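# Refit band over corner guard and carton with two arms

## Task

Slip the band back on so it wraps both the corner guard and the square carton. The guard must stay where it is: it is loose, and displacing it fails the task immediately. The carton must end up sitting flat. The result only counts if it holds by itself, not if a gripper is still keeping it in place at the end.

## Robot and tools

Robot: two simulated arms, left_arm and right_arm, mounted on opposite sides of one table. Each has a parallel gripper. Its fingers point along the gripper's own +x axis and close along its y axis. The reported gripper position is the point between the finger pads, roughly 3 to 4 cm behind the tips.

World frame (used in results): origin at table centre, table surface at z = +0.020 m, +z up, left_arm's base on the +y side. The arm names do not match image left or right. Printed hand positions can be a little wrong, especially when an arm reaches far.

execute_actions(actions): a list of actions run in order. Each action is a table of at most 15 rows. Each row lasts one 1/30 s step, and the last row is repeated until the action's 15 steps are used up. Every row is one list of 14 numbers covering both arms, each number in [-1, 1]: left_arm dx, dy, dz, rx, ry, rz, opening, then the same seven for right_arm. Always send all 14, even if one arm stays still. dx..rz are offsets in the gripper's own axes, measured from the pose that arm had at the start of the action, not from the previous row. For the first action of a call, that start is the pose the last result reported. The scale is 1.0 = 0.6 m or 180 degrees. rx, ry, rz form one rotation vector. Opening is absolute, not an offset: +1 is fully open (0.088 m). Empty fingers close at about -0.80, and values below that down to -1 change nothing. Allow at least 0.5 s for a full close. An empty actions list just returns state and images.

move(target, speed, blocking): drives each gripper in a straight line toward its target. target is one 14-number row in the same layout and scale. It holds gripper-frame offsets from the pose in the latest result that showed one; the two openings in it are absolute. speed is the path's top speed in m/s, from 0.002 to 0.5, default 0.25; rotation is capped at twice that value in rad/s. Both paths finish together and last between 0.5 and 10 s; anything longer is cut off at 10 s. Paths do not avoid obstacles or the other arm. Grippers can lag, drift or overshoot the speed, mainly near full arm extension. Faster contact and targets set deeper past a surface push harder. The move: line reports the ending (done, off_target, moving, held, fault), any limits (paced = target clipped; held = some steps were blocked, after which the arm may speed up) and each gripper's remaining distance. With blocking=false the call returns after 0.5 s; you then need wait or stop before any other motion call.

wait(seconds): 0 to 10 s, arms keep their last command; returns early if a running move ends. stop(): brakes a running move; the arm needs some distance to stop, and the fingers keep moving. zoom_image(camera, region): closer view of [x0, y0, x1, y1] pixels of cam_high, cam_low, cam_left_wrist or cam_right_wrist (each 672x504), at most 504x504. finished_scene(scene): ends scene 1 or 2 after the robot has held its last command, and reports success. It is irreversible, so confirm the band is on, the guard is unmoved, and the carton is level with both grippers released and clear.

Control details: each step, the commanded pose is clipped to within 70 mm and 16 degrees of the measured pose. Large offsets therefore may need several actions, since an arm goes no further than its last clipped pose. Position takes priority over orientation. Friction can leave a gripper short of its target or slightly tilted, and tiny moves may not happen, so check pose after every move and correct the tilt. Hand target lines show where each arm is currently being driven. A pose unreachable line means the clearance check changed or blocked that arm's command. HELD in step readings marks held-back steps.

Gripping: grip_measured uses the same scale as the opening command. It can be off by about 1 mm, and while squeezing it reads up to 0.061 narrower than the pads really are. To hold something, command about 0.07 below grip_measured; less than that gives a lighter grip. Thin items (<3 mm) get proportionally less force. grip_effort_n is the motor's output, negative when closing. It can be high while the fingers are moving or against a stop, and it never fully returns to zero.

Joint ranges (rad): waist ±3.054, shoulder 0 to 3.142, elbow 0 to 2.356, wrist pitch ±1.571, wrist yaw ±1.571, wrist roll ±3.142. Load limits (N m): waist 18.2, shoulder 22.5, elbow 22.4, wrist pitch 5.92, wrist yaw 5.9, wrist roll 5.54. Hitting one stops that arm for 10 s. Holding loads heats motors: MOTOR HOT appears from 50 °C, and at 95 °C an OVER-TEMPERATURE FAULT holds the arm and may cut its power.

To keep an arm still: in your first call, send the offset back to its desired pose, then zeros in later calls, with its intended opening. Time passes while you think, and the robot holds its last command meanwhile.

Avoid: nudging the loose guard, knocking anything off the table, letting the arms collide or press on each other, dropping things, and hard or fast contact. Loose objects may occasionally get a small push from outside. Quicker, smoother, lower-effort solutions are better. Camera calibration (K, distortion, T_world_to_cam) is given per camera and may be slightly off.

Each tool is called after "Emit:" as name(argument=value, ...), one argument or row to a line, values as JSON.

## Session

Emit:
execute_actions(
  actions=[],
)

Scene clock: 0.00 s.
left_arm: end_effector_position=(+0.3767, +0.2705, +0.2342) grip_measured=+0.983 grip_effort_n=n/a end_effector_quat_wxyz=(+0.200, +0.722, +0.370, -0.550) end_effector_velocity=(+0.001, +0.002, -0.002) end_effector_angular_velocity=(+0.007, -0.004, +0.009) | right_arm: end_effector_position=(+0.1242, -0.0971, +0.1440) grip_measured=+0.991 grip_effort_n=n/a end_effector_quat_wxyz=(+0.144, -0.741, -0.014, +0.656) end_effector_velocity=(+0.002, -0.002, +0.000) end_effector_angular_velocity=(-0.009, -0.013, +0.017)
Joint positions: left_arm=[ 0.895  2.116  1.793 -1.301 -0.34   1.769  0.087] | right_arm=[-0.084  2.062  1.631 -0.951  0.171 -1.242  0.088]
Joint velocities: left_arm=[ 0.002  0.002 -0.007  0.007 -0.007 -0.007 -0.   ] | right_arm=[-0.002 -0.002 -0.002 -0.007  0.007 -0.022  0.   ]
Heat: left arm: hottest shoulder 28 °C (+0.0 °C/min); right arm: hottest shoulder 32 °C (+0.0 °C/min).
Hand target (left_arm): +0.377, +0.271, +0.234; +0.200, +0.722, +0.370, -0.550
Hand target (right_arm): +0.124, -0.097, +0.144; -0.144, +0.741, +0.014, -0.656
camera_calibration (this result's frames):
cam_left_wrist: T_world_to_cam=[[-0.767717, 0.633589, 0.0957864, 0.109024], [0.526387, 0.538325, 0.658121, -0.472588], [0.365414, 0.555671, -0.746794, -0.036198], [0, 0, 0, 1]] pos_world=[0.345691, 0.205444, 0.273545]
cam_right_wrist: T_world_to_cam=[[0.199076, 0.949749, 0.24155, 0.0392785], [0.844134, -0.291395, 0.45003, -0.178714], [0.497802, 0.11431, -0.859725, 0.149437], [0, 0, 0, 1]] pos_world=[0.0686491, -0.106463, 0.199414]

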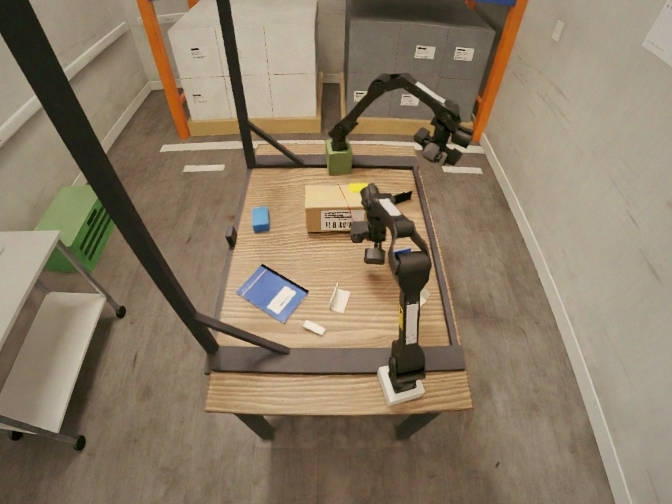

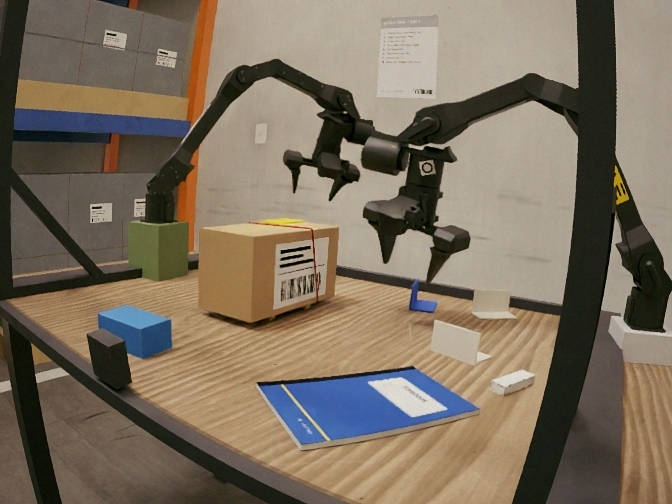

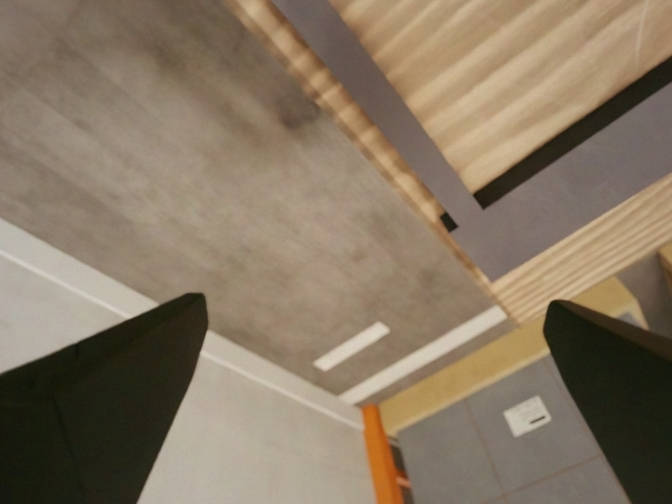

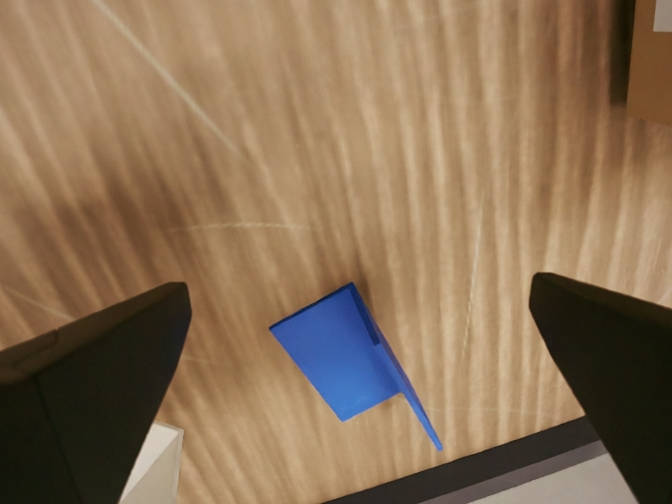

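Emit:
move(
  target=[-0.253,-0.37,0.493,-0.723,-0.096,-0.098,1,-0.224,0.272,-0.13,0,0,0,1],
  speed=0.45,
)

Emit:
move(
  target=[0,0,0,-0.5,0,0,1,0,0,0,0,0,0,1],
  speed=0.5,
)

Scene clock: 27.87 s.
left_arm: end_effector_position=(-0.0014, +0.1592, +0.3072) grip_measured=+0.983 grip_effort_n=0.7 end_effector_quat_wxyz=(+0.703, +0.006, +0.711, +0.002) end_effector_velocity=(-0.001, +0.005, +0.000) end_effector_angular_velocity=(+0.022, -0.008, +0.015) | right_arm: end_effector_position=(+0.1555, -0.2916, +0.2470) grip_measured=+0.991 grip_effort_n=1.2 end_effector_quat_wxyz=(+0.147, -0.740, -0.016, +0.656) end_effector_velocity=(-0.000, -0.002, -0.001) end_effector_angular_velocity=(-0.009, +0.004, +0.006)
Joint positions: left_arm=[-0.181  1.56   1.41  -1.432  0.012 -1.592  0.087] | right_arm=[-0.084  1.278  1.176 -1.273  0.171 -1.242  0.088]
Joint velocities: left_arm=[-0.007 -0.002 -0.002 -0.022 -0.007 -0.022 -0.   ] | right_arm=[-0.002 -0.002 -0.002 -0.007 -0.007 -0.007 -0.   ]
Heat: left arm: hottest shoulder 36 °C (+17.2 °C/min); right arm: hottest shoulder 41 °C (+19.4 °C/min).
Hand target (left_arm): -0.002, +0.158, +0.309; +0.704, +0.002, +0.710, +0.001
Hand target (right_arm): +0.156, -0.296, +0.245; -0.144, +0.741, +0.014, -0.656
Off the commanded pose (left_arm): 0.004 m, 1 deg.
Off the commanded pose (right_arm): 0.006 m, 0 deg.
move: done
camera_calibration (this result's frames):
cam_left_wrist: T_world_to_cam=[[0.020013, -0.999422, -0.0274765, 0.181201], [-0.917357, -0.0292838, 0.396986, -0.0930775], [-0.397562, 0.0172609, -0.917413, 0.355347], [0, 0, 0, 1]] pos_world=[0.0522605, 0.172237, 0.367929]
cam_right_wrist: T_world_to_cam=[[0.199373, 0.947903, 0.248457, 0.190662], [0.844676, -0.294773, 0.446801, -0.308395], [0.496762, 0.120786, -0.859441, 0.246644], [0, 0, 0, 1]] pos_world=[0.0999576, -0.301426, 0.302395]

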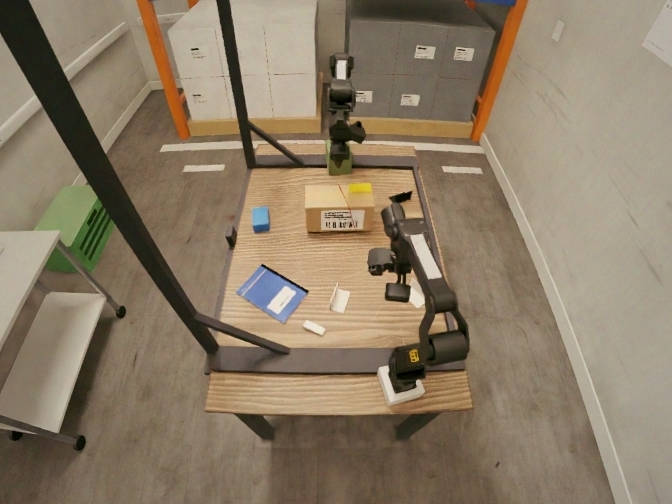

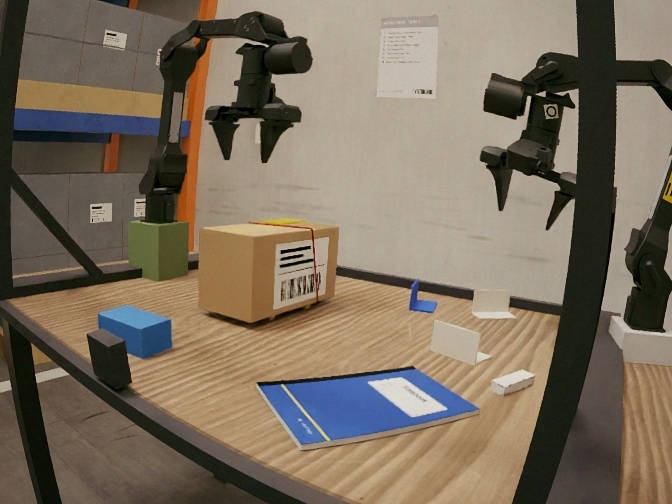

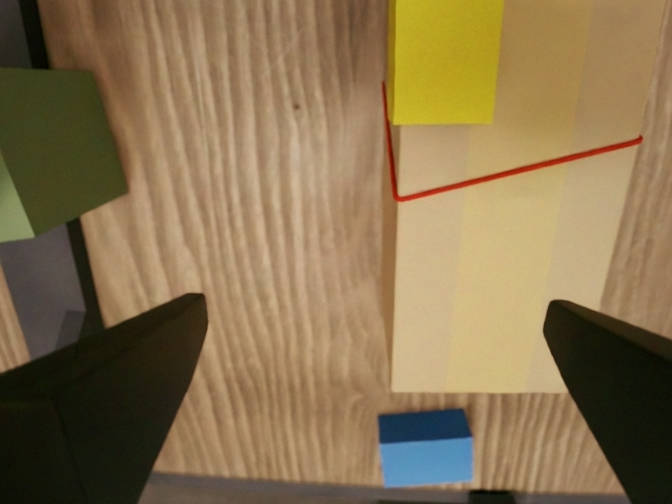

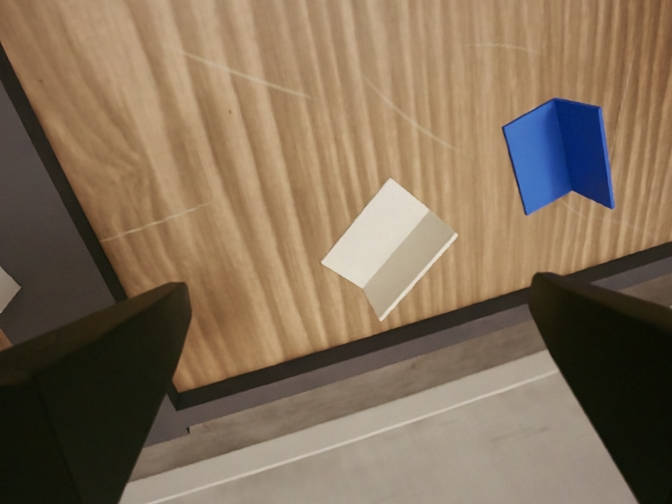

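Scene clock: 29.97 s.
left_arm: end_effector_position=(-0.0012, +0.1592, +0.3072) grip_measured=+0.983 grip_effort_n=0.2 end_effector_quat_wxyz=(-0.507, +0.483, -0.511, -0.499) end_effector_velocity=(-0.003, +0.002, -0.001) end_effector_angular_velocity=(+0.013, +0.007, +0.015) | right_arm: end_effector_position=(+0.1555, -0.2917, +0.2470) grip_measured=+0.991 grip_effort_n=1.2 end_effector_quat_wxyz=(+0.147, -0.740, -0.016, +0.656) end_effector_velocity=(-0.001, -0.003, -0.002) end_effector_angular_velocity=(-0.019, +0.015, +0.018)
Joint positions: left_arm=[-0.176  1.56   1.41  -1.432  0.02  -3.126  0.087] | right_arm=[-0.084  1.278  1.176 -1.274  0.171 -1.242  0.088]
Joint velocities: left_arm=[-0.007  0.002 -0.002 -0.007  0.007 -0.022  0.   ] | right_arm=[-0.007 -0.002 -0.007 -0.007 -0.022 -0.022  0.   ]
Heat: left arm: hottest shoulder 35 °C (+14.0 °C/min); right arm: hottest shoulder 40 °C (+16.0 °C/min).
Hand target (left_arm): -0.001, +0.159, +0.307; +0.504, -0.484, +0.510, +0.502
Hand target (right_arm): +0.155, -0.292, +0.247; -0.147, +0.740, +0.016, -0.656
Off the commanded pose (left_arm): 0.000 m, 2 deg.
Off the commanded pose (right_arm): 0.000 m, 0 deg.
joint sent to its limit (left arm) — the command would take joint 6 (wrist roll) past its lower limit, so that joint was sent only as far as its limit.
move: done
camera_calibration (this result's frames):
cam_left_wrist: T_world_to_cam=[[0.999339, -0.0105395, -0.0347894, 0.0272407], [0.003281, -0.926986, 0.375081, 0.0577956], [-0.0362024, -0.374947, -0.926339, 0.421036], [0, 0, 0, 1]] pos_world=[-0.0121699, 0.211729, 0.369291]
cam_right_wrist: T_world_to_cam=[[0.199358, 0.947996, 0.248112, 0.190854], [0.844649, -0.294604, 0.446963, -0.308408], [0.496814, 0.120462, -0.859456, 0.246534], [0, 0, 0, 1]] pos_world=[0.099967, -0.301485, 0.302379]

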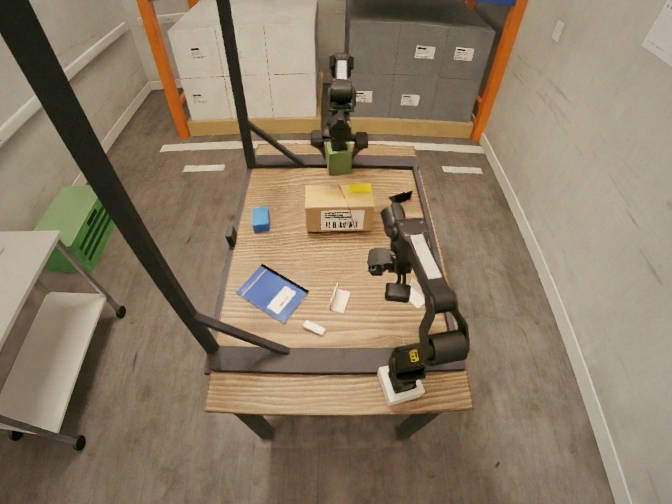

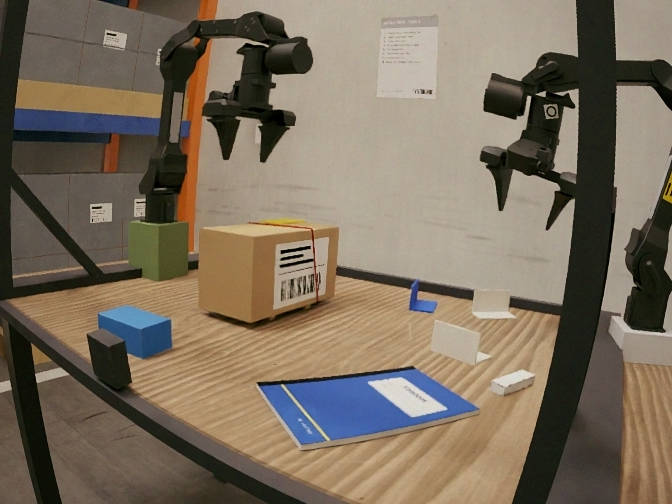

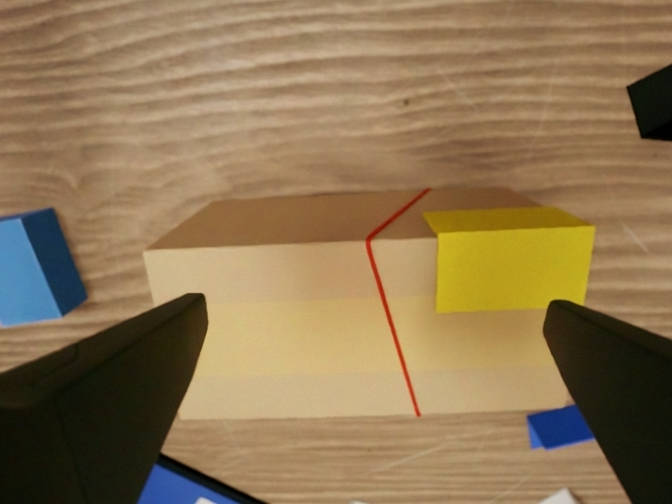

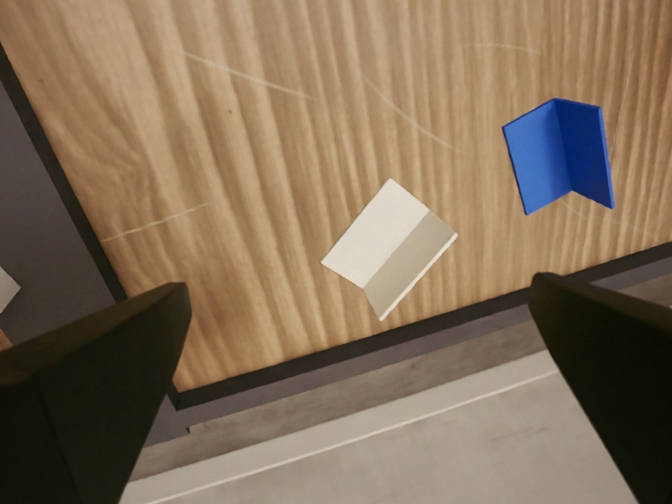

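Emit:
zoom_image(
  camera="cam_high",
  region=[280, 150, 400, 250],
)

Emit:
zoom_image(
  camera="cam_low",
  region=[180, 200, 360, 340],
)

Region (280, 150, 400, 250) of cam_high's 672x504 image, scaled by 4.200, with more detail than that image has.

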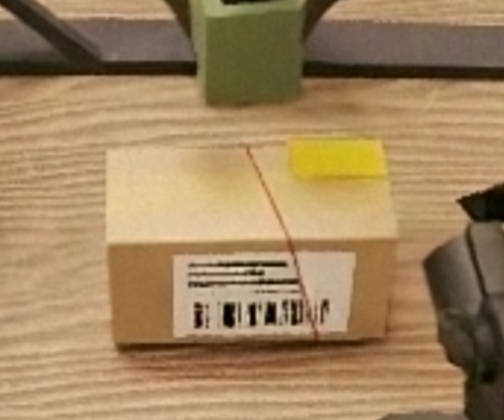

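Region (180, 200, 360, 340) of cam_low's 672x504 image, scaled by 2.800, with more detail than that image has.

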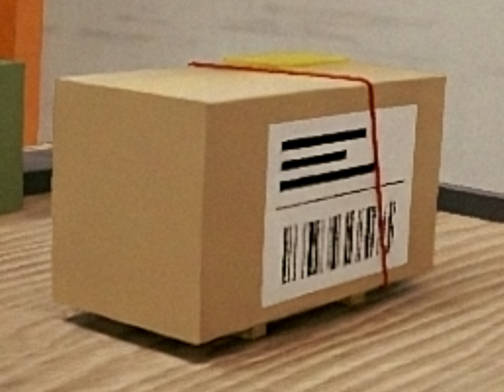

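Emit:
move(
  target=[0.137,-0.005,-0.07,0,0,-0.011,-0.5,0,0,0,0,0,0,1],
  speed=0.15,
)

Scene clock: 53.67 s.
left_arm: end_effector_position=(-0.0001, +0.1169, +0.2302) grip_measured=-0.497 grip_effort_n=-15.6 end_effector_quat_wxyz=(-0.511, +0.493, -0.510, -0.485) end_effector_velocity=(+0.000, +0.001, -0.000) end_effector_angular_velocity=(+0.007, -0.007, +0.005) | right_arm: end_effector_position=(+0.1555, -0.2917, +0.2470) grip_measured=+0.991 grip_effort_n=1.2 end_effector_quat_wxyz=(+0.147, -0.740, -0.016, +0.656) end_effector_velocity=(+0.002, -0.002, -0.001) end_effector_angular_velocity=(-0.012, -0.011, +0.003)
Joint positions: left_arm=[-0.183  1.721  1.275 -1.118 -0.009 -3.127  0.015] | right_arm=[-0.084  1.278  1.176 -1.274  0.171 -1.242  0.088]
Joint velocities: left_arm=[-0.002  0.002  0.002 -0.007 -0.007 -0.007  0.   ] | right_arm=[-0.002  0.002 -0.002 -0.007  0.007 -0.007  0.   ]
Heat: left arm: hottest shoulder 34 °C (+6.7 °C/min); right arm: hottest shoulder 37 °C (+5.6 °C/min).
Hand target (left_arm): -0.000, +0.118, +0.224; +0.516, -0.490, +0.504, +0.489
Hand target (right_arm): +0.155, -0.292, +0.247; -0.147, +0.740, +0.016, -0.656
Off the commanded pose (left_arm): 0.006 m, 1 deg.
Off the commanded pose (right_arm): 0.000 m, 0 deg.
joint sent to its limit (left arm) — the command would take joint 6 (wrist roll) past its lower limit, so that joint was sent only as far as its limit.
move: done
camera_calibration (this result's frames):
cam_left_wrist: T_world_to_cam=[[0.999826, -0.017497, -0.00640266, 0.0172377], [-0.0135658, -0.919202, 0.393553, 0.0423368], [-0.0127713, -0.393398, -0.91928, 0.334468], [0, 0, 0, 1]] pos_world=[-0.0123888, 0.170797, 0.290919]
cam_right_wrist: T_world_to_cam=[[0.199358, 0.947996, 0.248112, 0.190854], [0.844649, -0.294604, 0.446963, -0.308408], [0.496814, 0.120462, -0.859456, 0.246534], [0, 0, 0, 1]] pos_world=[0.099967, -0.301485, 0.302379]

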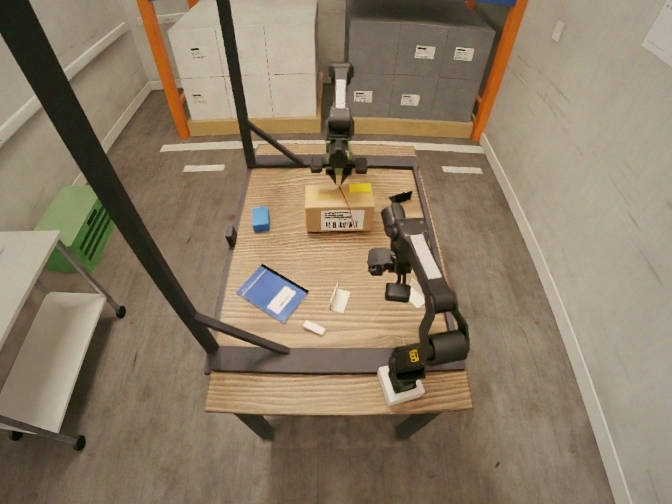

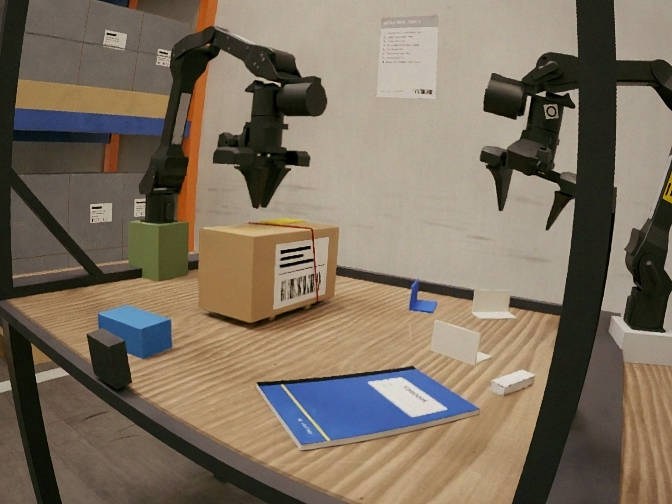

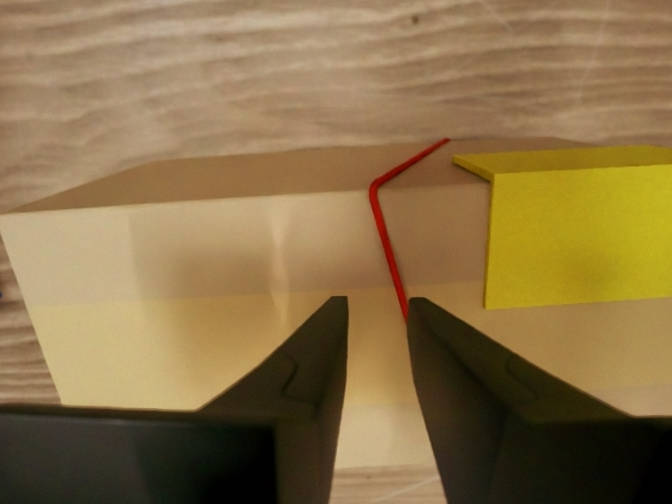

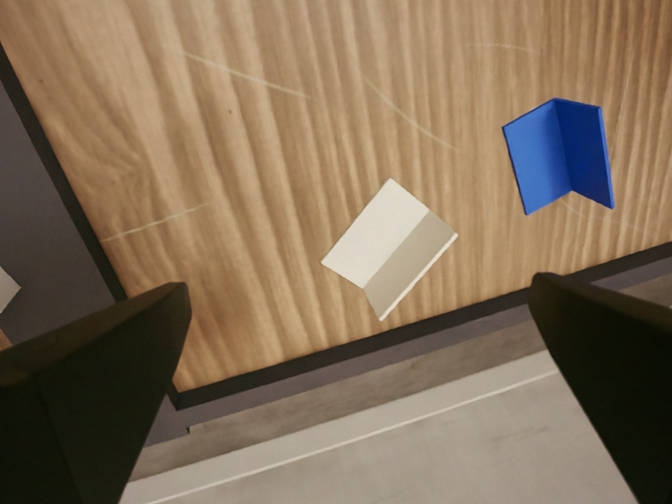

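Emit:
move(
  target=[0.05,-0.012,0.008,0,0,0,-0.5,0,0,0,0,0,0,1],
  speed=0.05,
)

Scene clock: 59.43 s.
left_arm: end_effector_position=(+0.0069, +0.1187, +0.2063) grip_measured=-0.497 grip_effort_n=-15.6 end_effector_quat_wxyz=(-0.505, +0.499, -0.514, -0.481) end_effector_velocity=(+0.000, +0.001, -0.002) end_effector_angular_velocity=(+0.002, -0.007, +0.005) | right_arm: end_effector_position=(+0.1555, -0.2917, +0.2470) grip_measured=+0.991 grip_effort_n=1.2 end_effector_quat_wxyz=(+0.147, -0.740, -0.016, +0.656) end_effector_velocity=(-0.002, -0.002, +0.000) end_effector_angular_velocity=(-0.007, +0.019, +0.009)
Joint positions: left_arm=[-0.161  1.721  1.177 -1.    -0.009 -3.108  0.015] | right_arm=[-0.084  1.278  1.176 -1.274  0.171 -1.242  0.088]
Joint velocities: left_arm=[-0.002  0.002 -0.007  0.007 -0.007 -0.007 -0.   ] | right_arm=[-0.002 -0.002  0.002 -0.007 -0.022 -0.007  0.   ]
Heat: left arm: hottest shoulder 33 °C (+5.0 °C/min); right arm: hottest shoulder 36 °C (+4.0 °C/min).
Hand target (left_arm): +0.008, +0.121, +0.200; +0.511, -0.493, +0.510, +0.485
Hand target (right_arm): +0.155, -0.292, +0.247; -0.147, +0.740, +0.016, -0.656
Off the commanded pose (left_arm): 0.007 m, 1 deg.
Off the commanded pose (right_arm): 0.000 m, 0 deg.
move: done
camera_calibration (this result's frames):
cam_left_wrist: T_world_to_cam=[[0.999875, -0.0145634, -0.00609525, 0.00975994], [-0.0107692, -0.911478, 0.411207, 0.0489469], [-0.0115443, -0.41109, -0.911522, 0.313738], [0, 0, 0, 1]] pos_world=[-0.00560974, 0.173731, 0.265911]
cam_right_wrist: T_world_to_cam=[[0.199358, 0.947996, 0.248112, 0.190854], [0.844649, -0.294604, 0.446963, -0.308408], [0.496814, 0.120462, -0.859456, 0.246534], [0, 0, 0, 1]] pos_world=[0.099967, -0.301485, 0.302379]

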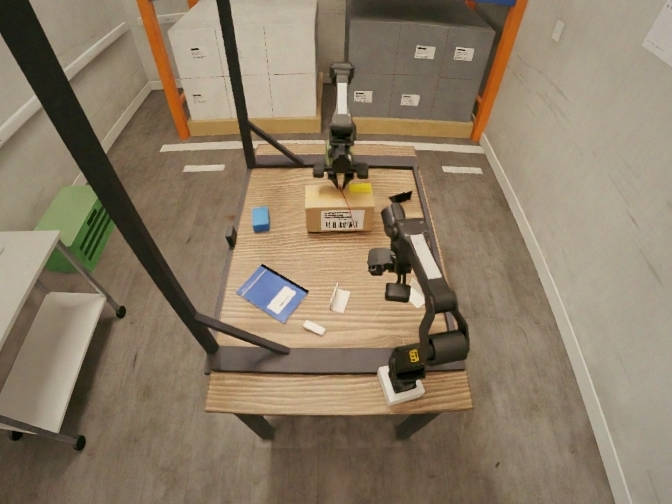

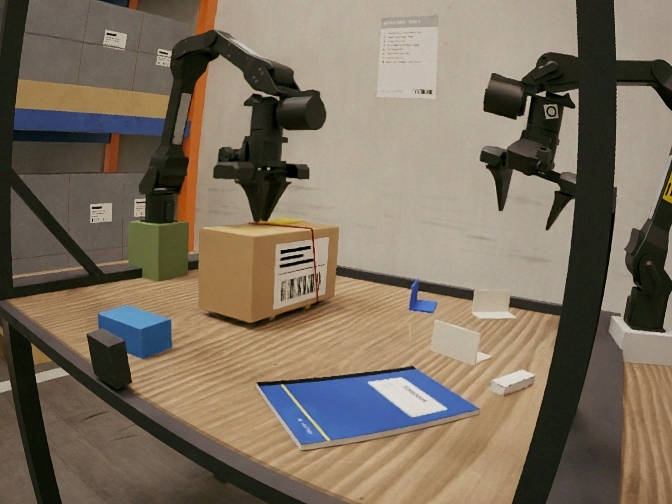

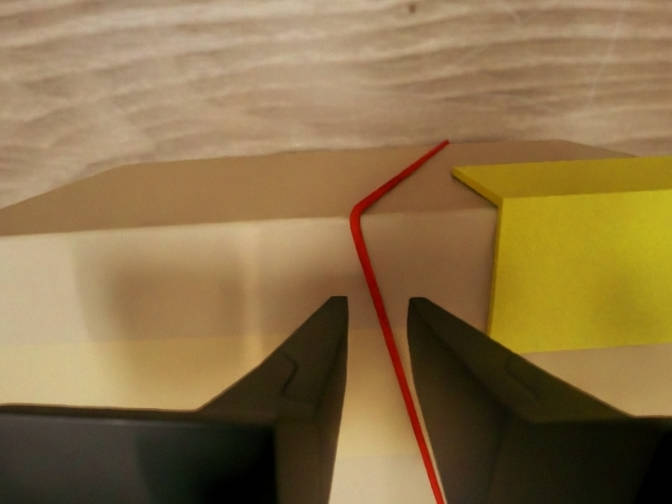

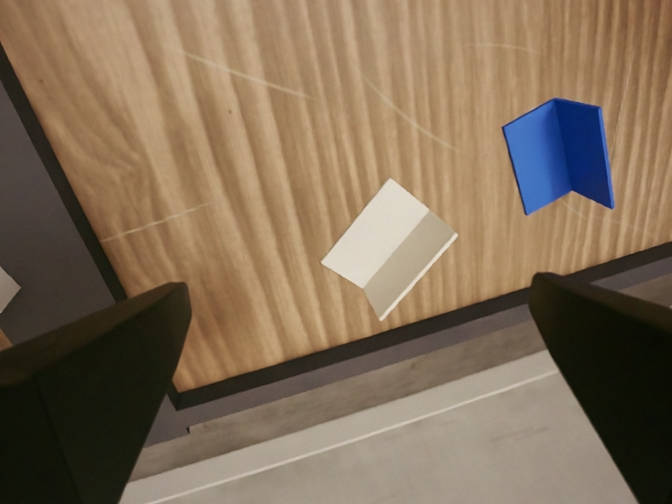

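Emit:
execute_actions(
  actions=[
    [[0.03,0,0.004,0,-0.01,0,-0.55,0,0,0,0,0,0,1]],
    [[0.022,0,0.004,0,-0.008,0,-0.55,0,0,0,0,0,0,1]],
    [[0.022,0,0.003,0,-0.005,0,-0.55,0,0,0,0,0,0,1]],
  ],
)

Scene clock: 64.50 s.
left_arm: end_effector_position=(+0.0067, +0.1167, +0.1980) grip_measured=-0.547 grip_effort_n=-17.4 end_effector_quat_wxyz=(-0.503, +0.501, -0.517, -0.478) end_effector_velocity=(+0.002, +0.005, -0.000) end_effector_angular_velocity=(+0.022, -0.007, +0.010) | right_arm: end_effector_position=(+0.1555, -0.2917, +0.2470) grip_measured=+0.991 grip_effort_n=1.2 end_effector_quat_wxyz=(+0.147, -0.740, -0.016, +0.656) end_effector_velocity=(+0.000, -0.005, -0.002) end_effector_angular_velocity=(-0.031, -0.002, +0.020)
Joint positions: left_arm=[-0.161  1.731  1.154 -0.957 -0.008 -3.107  0.012] | right_arm=[-0.084  1.278  1.176 -1.274  0.171 -1.242  0.088]
Joint velocities: left_arm=[ 0.002 -0.002 -0.002 -0.022 -0.007 -0.007 -0.   ] | right_arm=[-0.002  0.002 -0.002 -0.022 -0.007 -0.022 -0.   ]
Heat: left arm: hottest shoulder 33 °C (+3.0 °C/min); right arm: hottest shoulder 36 °C (+2.0 °C/min).
Hand target (left_arm): +0.007, +0.118, +0.186; +0.508, -0.496, +0.512, +0.484
Hand target (right_arm): +0.155, -0.292, +0.247; -0.147, +0.740, +0.016, -0.656
Off the commanded pose (left_arm): 0.012 m, 1 deg.
Off the commanded pose (right_arm): 0.000 m, 0 deg.
Step readings (end_effector_position; steps 1 to 15: 1st action; 16 to 30: 2nd action; 31 to 45: 3rd action):
0: left_arm (+0.0069, +0.1188, +0.2061) | right_arm (+0.1555, -0.2917, +0.2470)
1: left_arm (+0.0069, +0.1186, +0.2050) | right_arm (+0.1555, -0.2917, +0.2470)
2: left_arm (+0.0069, +0.1176, +0.2034) | right_arm (+0.1555, -0.2917, +0.2470)
4: left_arm (+0.0068, +0.1175, +0.2002) | right_arm (+0.1555, -0.2917, +0.2470)
8: left_arm (+0.0068, +0.1164, +0.1998) | right_arm (+0.1555, -0.2917, +0.2470)
15: left_arm (+0.0068, +0.1164, +0.1998) | right_arm (+0.1555, -0.2917, +0.2470)
16: left_arm (+0.0067, +0.1163, +0.1997) | right_arm (+0.1555, -0.2917, +0.2470)
17: left_arm (+0.0067, +0.1164, +0.1994) | right_arm (+0.1555, -0.2917, +0.2470)
19: left_arm (+0.0067, +0.1164, +0.1991) | right_arm (+0.1555, -0.2917, +0.2470)
23: left_arm (+0.0067, +0.1164, +0.1989) | right_arm (+0.1555, -0.2917, +0.2470)
30: left_arm (+0.0067, +0.1164, +0.1989) | right_arm (+0.1555, -0.2917, +0.2470)
31: left_arm (+0.0067, +0.1164, +0.1986) | right_arm (+0.1555, -0.2917, +0.2470)
32: left_arm (+0.0067, +0.1166, +0.1981) | right_arm (+0.1555, -0.2917, +0.2470)
34: left_arm (+0.0067, +0.1167, +0.1980) | right_arm (+0.1555, -0.2917, +0.2470)
38: left_arm (+0.0067, +0.1167, +0.1981) | right_arm (+0.1555, -0.2917, +0.2470)
45: end_effector_position above
camera_calibration (this result's frames):
cam_left_wrist: T_world_to_cam=[[0.999861, -0.0150469, -0.007143, 0.0101292], [-0.0106526, -0.907355, 0.42023, 0.0482401], [-0.0128044, -0.420096, -0.907389, 0.305614], [0, 0, 0, 1]] pos_world=[-0.00570067, 0.17231, 0.257111]
cam_right_wrist: T_world_to_cam=[[0.199358, 0.947996, 0.248112, 0.190854], [0.844649, -0.294604, 0.446963, -0.308408], [0.496814, 0.120462, -0.859456, 0.246534], [0, 0, 0, 1]] pos_world=[0.099967, -0.301485, 0.302379]

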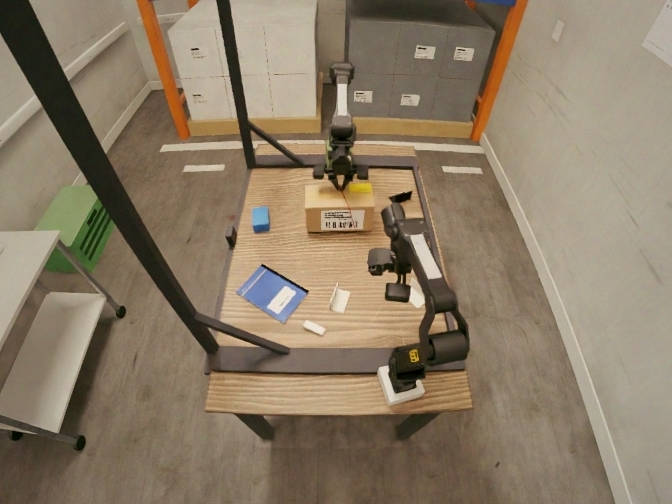

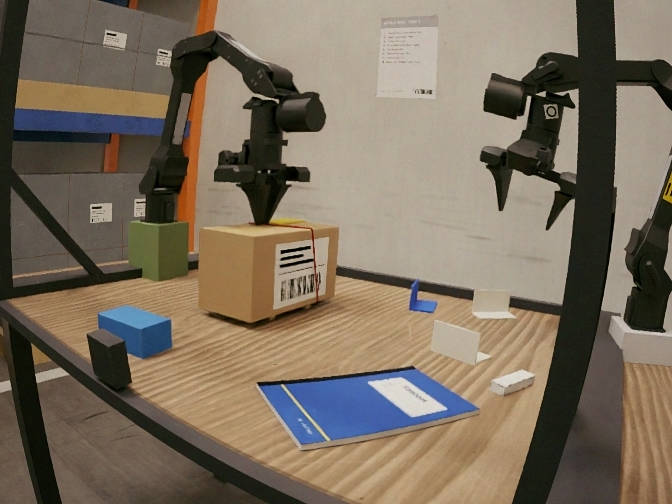

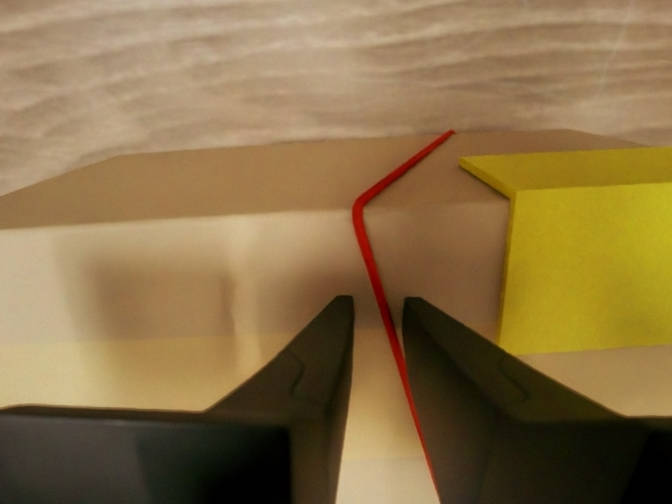

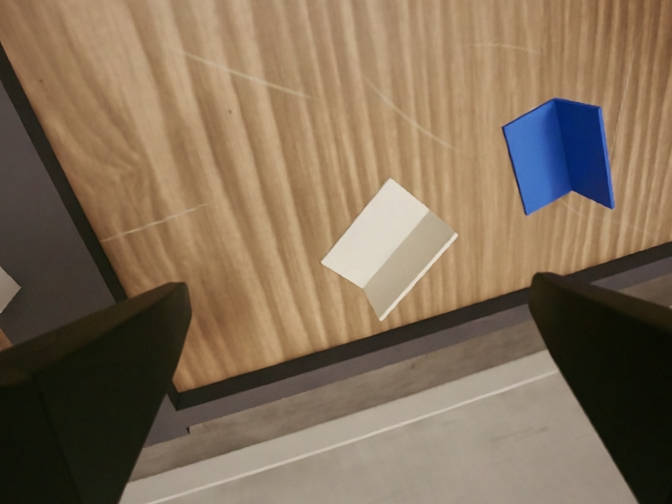

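Emit:
execute_actions(
  actions=[
    [[0.022,0,0.002,0,-0.005,0,-0.7,0,0,0,0,0,0,1]],
    [[0.022,0,0.002,0,-0.005,0,-0.95,0,0,0,0,0,0,1]],
    [[0.02,0,0,0,0,0,-0.95,0,0,0,0,0,0,1]],
    [[-0.035,0,0,0,0,0,-0.95,0,0,0,0,0,0,1]],
    [[-0.02,0,0,0,0,0,-0.95,0,0,0,0,0,0,1]],
  ],
)

Emit:
zoom_image(
  camera="cam_low",
  region=[220, 170, 360, 320],
)

Scene clock: 71.63 s.
left_arm: end_effector_position=(+0.0063, +0.1197, +0.2187) grip_measured=-0.815 grip_effort_n=-83.5 end_effector_quat_wxyz=(-0.503, +0.500, -0.517, -0.479) end_effector_velocity=(+0.003, +0.002, +0.000) end_effector_angular_velocity=(+0.007, -0.021, +0.020) | right_arm: end_effector_position=(+0.1555, -0.2917, +0.2470) grip_measured=+0.991 grip_effort_n=1.6 end_effector_quat_wxyz=(+0.147, -0.740, -0.016, +0.656) end_effector_velocity=(-0.003, -0.000, -0.002) end_effector_angular_velocity=(-0.002, +0.020, +0.009)
Joint positions: left_arm=[-0.161  1.699  1.203 -1.04  -0.007 -3.107  0.   ] | right_arm=[-0.084  1.278  1.176 -1.274  0.171 -1.242  0.088]
Joint velocities: left_arm=[-0.002 -0.002 -0.002 -0.007 -0.022 -0.022  0.   ] | right_arm=[-0.002 -0.002 -0.007  0.007 -0.022 -0.007 -0.   ]
Heat: left arm: hottest shoulder 33 °C (+1.0 °C/min); right arm: hottest shoulder 35 °C (-2.0 °C/min).
Hand target (left_arm): +0.006, +0.118, +0.225; +0.499, -0.504, +0.521, +0.475
Hand target (right_arm): +0.155, -0.292, +0.247; -0.147, +0.740, +0.016, -0.656
Off the commanded pose (left_arm): 0.006 m, 1 deg.
Off the commanded pose (right_arm): 0.000 m, 0 deg.
Step readings (end_effector_position; steps 1 to 15: 1st action; 16 to 30: 2nd action; 31 to 45: 3rd action; 46 to 60: 4th action; 61 to 75: 5th action):
0: left_arm (+0.0067, +0.1167, +0.1980) | right_arm (+0.1555, -0.2917, +0.2470)
1: left_arm (+0.0066, +0.1168, +0.1979) | right_arm (+0.1555, -0.2917, +0.2470)
2: left_arm (+0.0062, +0.1163, +0.1979) | right_arm (+0.1555, -0.2917, +0.2470)
4: left_arm (+0.0059, +0.1157, +0.1980) | right_arm (+0.1555, -0.2917, +0.2470)
8: left_arm (+0.0058, +0.1153, +0.1980) | right_arm (+0.1555, -0.2917, +0.2470)
15: left_arm (+0.0059, +0.1152, +0.1979) | right_arm (+0.1555, -0.2917, +0.2470)
16: left_arm (+0.0059, +0.1151, +0.1979) | right_arm (+0.1555, -0.2917, +0.2470)
17: left_arm (+0.0062, +0.1145, +0.1980) | right_arm (+0.1555, -0.2917, +0.2470)
19: left_arm (+0.0062, +0.1143, +0.1981) | right_arm (+0.1555, -0.2917, +0.2470)
23: left_arm (+0.0062, +0.1143, +0.1981) | right_arm (+0.1555, -0.2917, +0.2470)
30: left_arm (+0.0062, +0.1143, +0.1980) | right_arm (+0.1555, -0.2917, +0.2470)
31: left_arm (+0.0062, +0.1143, +0.1982) | right_arm (+0.1555, -0.2917, +0.2470)
32: left_arm (+0.0062, +0.1141, +0.1983) | right_arm (+0.1555, -0.2917, +0.2470)
34: left_arm (+0.0062, +0.1144, +0.1982) | right_arm (+0.1555, -0.2917, +0.2470)
38: left_arm (+0.0062, +0.1143, +0.1984) | right_arm (+0.1555, -0.2917, +0.2470)
45: left_arm (+0.0062, +0.1144, +0.1984) | right_arm (+0.1555, -0.2917, +0.2470)
46: left_arm (+0.0063, +0.1138, +0.2011) | right_arm (+0.1555, -0.2917, +0.2470)
47: left_arm (+0.0063, +0.1137, +0.2035) | right_arm (+0.1555, -0.2917, +0.2470)
49: left_arm (+0.0063, +0.1161, +0.2069) | right_arm (+0.1555, -0.2917, +0.2470)
53: left_arm (+0.0063, +0.1169, +0.2120) | right_arm (+0.1555, -0.2917, +0.2470)
60: left_arm (+0.0063, +0.1175, +0.2128) | right_arm (+0.1555, -0.2917, +0.2470)
61: left_arm (+0.0063, +0.1180, +0.2135) | right_arm (+0.1555, -0.2917, +0.2470)
62: left_arm (+0.0063, +0.1190, +0.2147) | right_arm (+0.1555, -0.2917, +0.2470)
64: left_arm (+0.0063, +0.1192, +0.2170) | right_arm (+0.1555, -0.2917, +0.2470)
68: left_arm (+0.0063, +0.1195, +0.2184) | right_arm (+0.1555, -0.2917, +0.2470)
75: end_effector_position above
camera_calibration (this result's frames):
cam_left_wrist: T_world_to_cam=[[0.99984, -0.0158298, -0.00830987, 0.0110571], [-0.0109107, -0.908468, 0.417811, 0.0429233], [-0.0141631, -0.417654, -0.908496, 0.325605], [0, 0, 0, 1]] pos_world=[-0.0059754, 0.17516, 0.277969]
cam_right_wrist: T_world_to_cam=[[0.199358, 0.947996, 0.248112, 0.190854], [0.844649, -0.294604, 0.446963, -0.308408], [0.496814, 0.120462, -0.859456, 0.246534], [0, 0, 0, 1]] pos_world=[0.099967, -0.301485, 0.302379]

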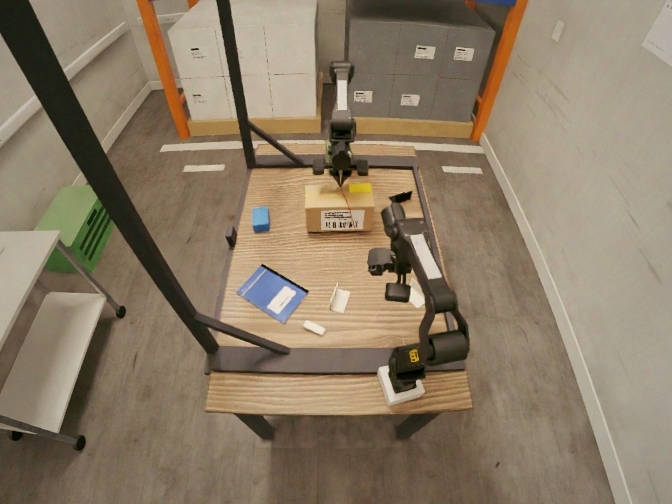

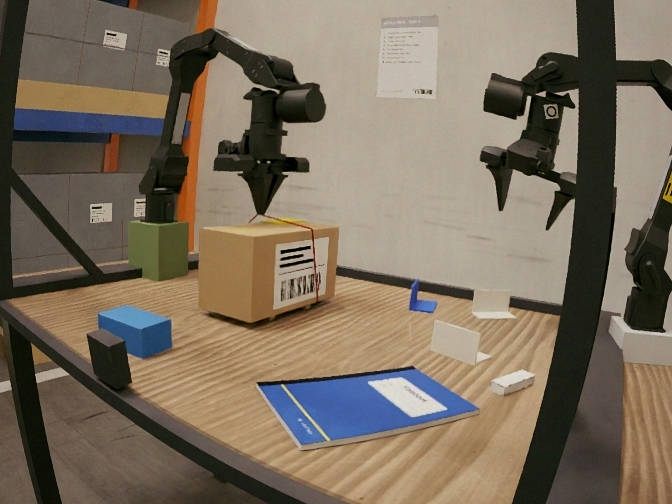

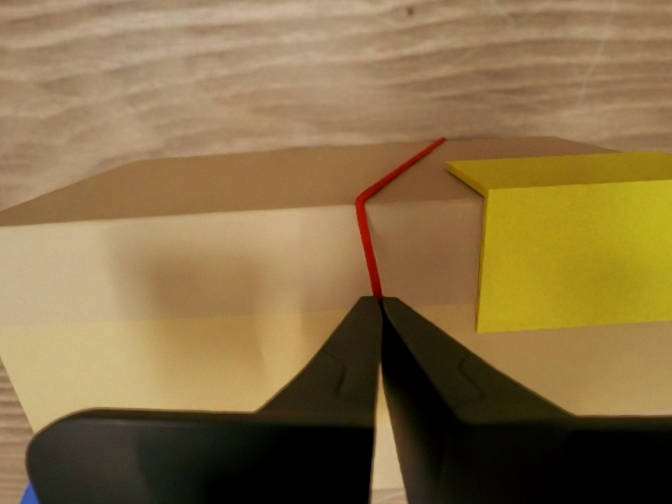

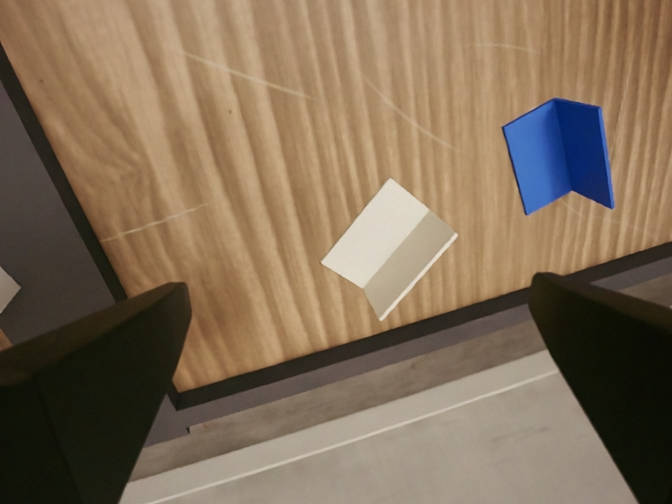

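Region (220, 170, 360, 320) of cam_low's 672x504 image, scaled by 3.360, with more detail than that image has; it fills the left 470 columns of this view, and the rest is white.

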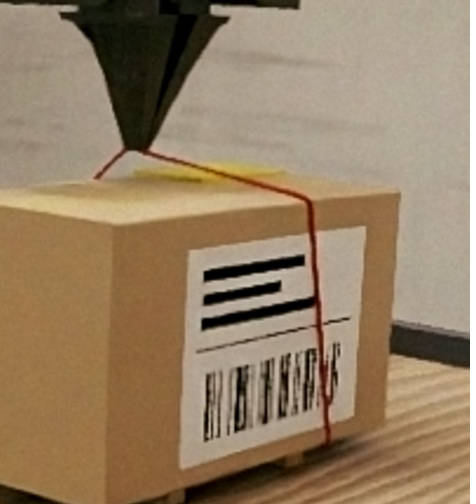

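Emit:
move(
  target=[-0.035,0,0.127,0,-0.008,0,-0.95,0,0,0,0,0,0,1],
  speed=0.04,
)

Scene clock: 78.33 s.
left_arm: end_effector_position=(+0.0099, +0.1851, +0.2386) grip_measured=-0.815 grip_effort_n=-83.5 end_effector_quat_wxyz=(-0.502, +0.505, -0.514, -0.479) end_effector_velocity=(+0.002, +0.007, -0.000) end_effector_angular_velocity=(+0.022, -0.022, +0.001) | right_arm: end_effector_position=(+0.1555, -0.2917, +0.2470) grip_measured=+0.991 grip_effort_n=1.2 end_effector_quat_wxyz=(+0.147, -0.740, -0.016, +0.656) end_effector_velocity=(-0.000, -0.001, -0.000) end_effector_angular_velocity=(-0.011, +0.001, +0.020)
Joint positions: left_arm=[-0.152  1.43   1.016 -1.119 -0.013 -3.107  0.   ] | right_arm=[-0.084  1.278  1.176 -1.274  0.171 -1.242  0.088]
Joint velocities: left_arm=[-0.007 -0.007 -0.007 -0.022 -0.022 -0.007  0.   ] | right_arm=[-0.002  0.002  0.002 -0.007 -0.007 -0.022 -0.   ]
Heat: left arm: hottest shoulder 33 °C (-1.0 °C/min); right arm: hottest shoulder 35 °C (-4.0 °C/min).
Hand target (left_arm): +0.009, +0.196, +0.238; +0.510, -0.494, +0.511, +0.486
Hand target (right_arm): +0.155, -0.292, +0.247; -0.147, +0.740, +0.016, -0.656
Off the commanded pose (left_arm): 0.012 m, 2 deg.
Off the commanded pose (right_arm): 0.000 m, 0 deg.
move: off_target (left_arm)
camera_calibration (this result's frames):
cam_left_wrist: T_world_to_cam=[[0.999972, -0.00722184, -0.00176752, 0.00546644], [-0.00580538, -0.906936, 0.421228, 0.0929418], [-0.00464507, -0.421206, -0.906953, 0.371249], [0, 0, 0, 1]] pos_world=[-0.00320225, 0.240704, 0.297566]
cam_right_wrist: T_world_to_cam=[[0.199358, 0.947996, 0.248112, 0.190854], [0.844649, -0.294604, 0.446963, -0.308408], [0.496814, 0.120462, -0.859456, 0.246534], [0, 0, 0, 1]] pos_world=[0.099967, -0.301485, 0.302379]

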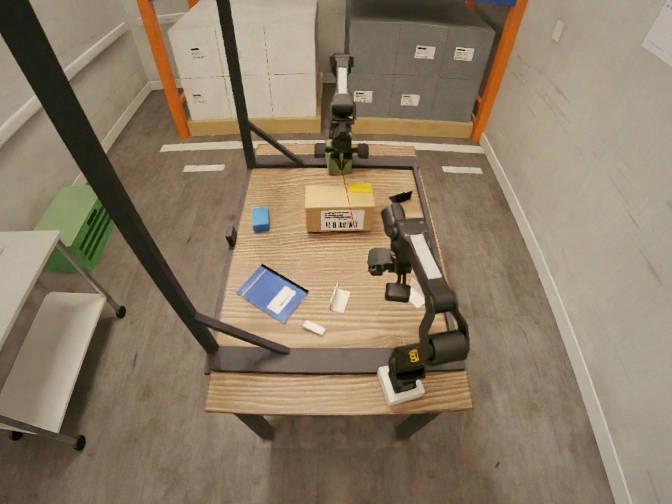

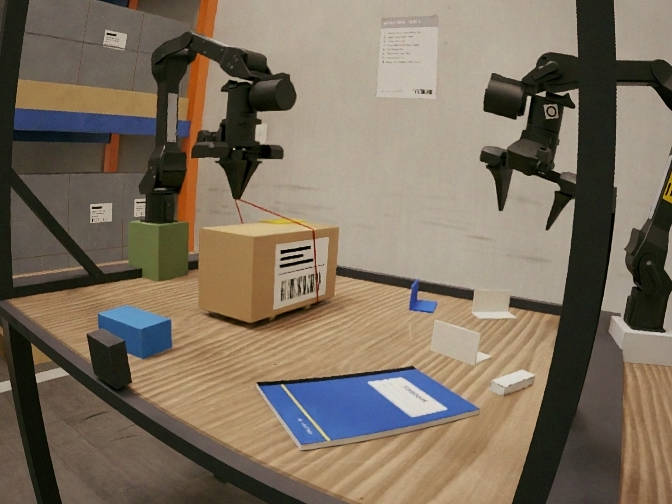

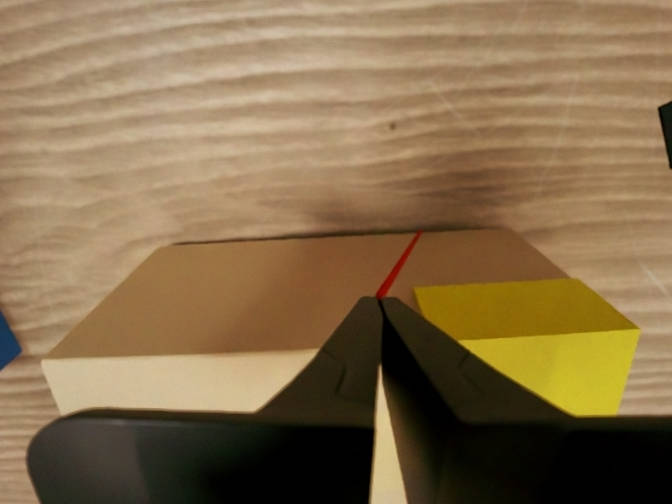

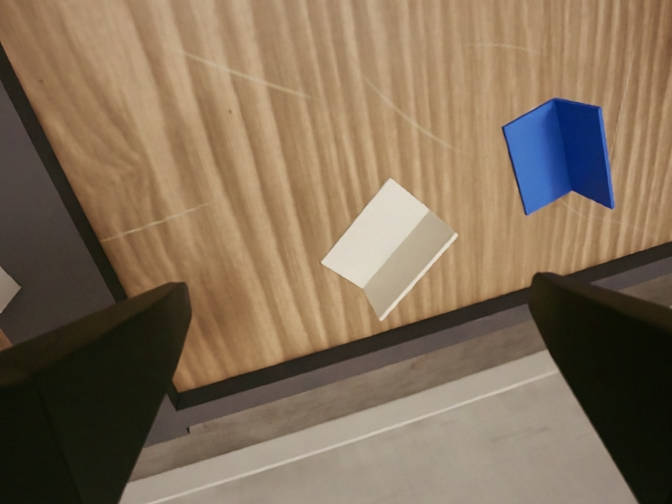

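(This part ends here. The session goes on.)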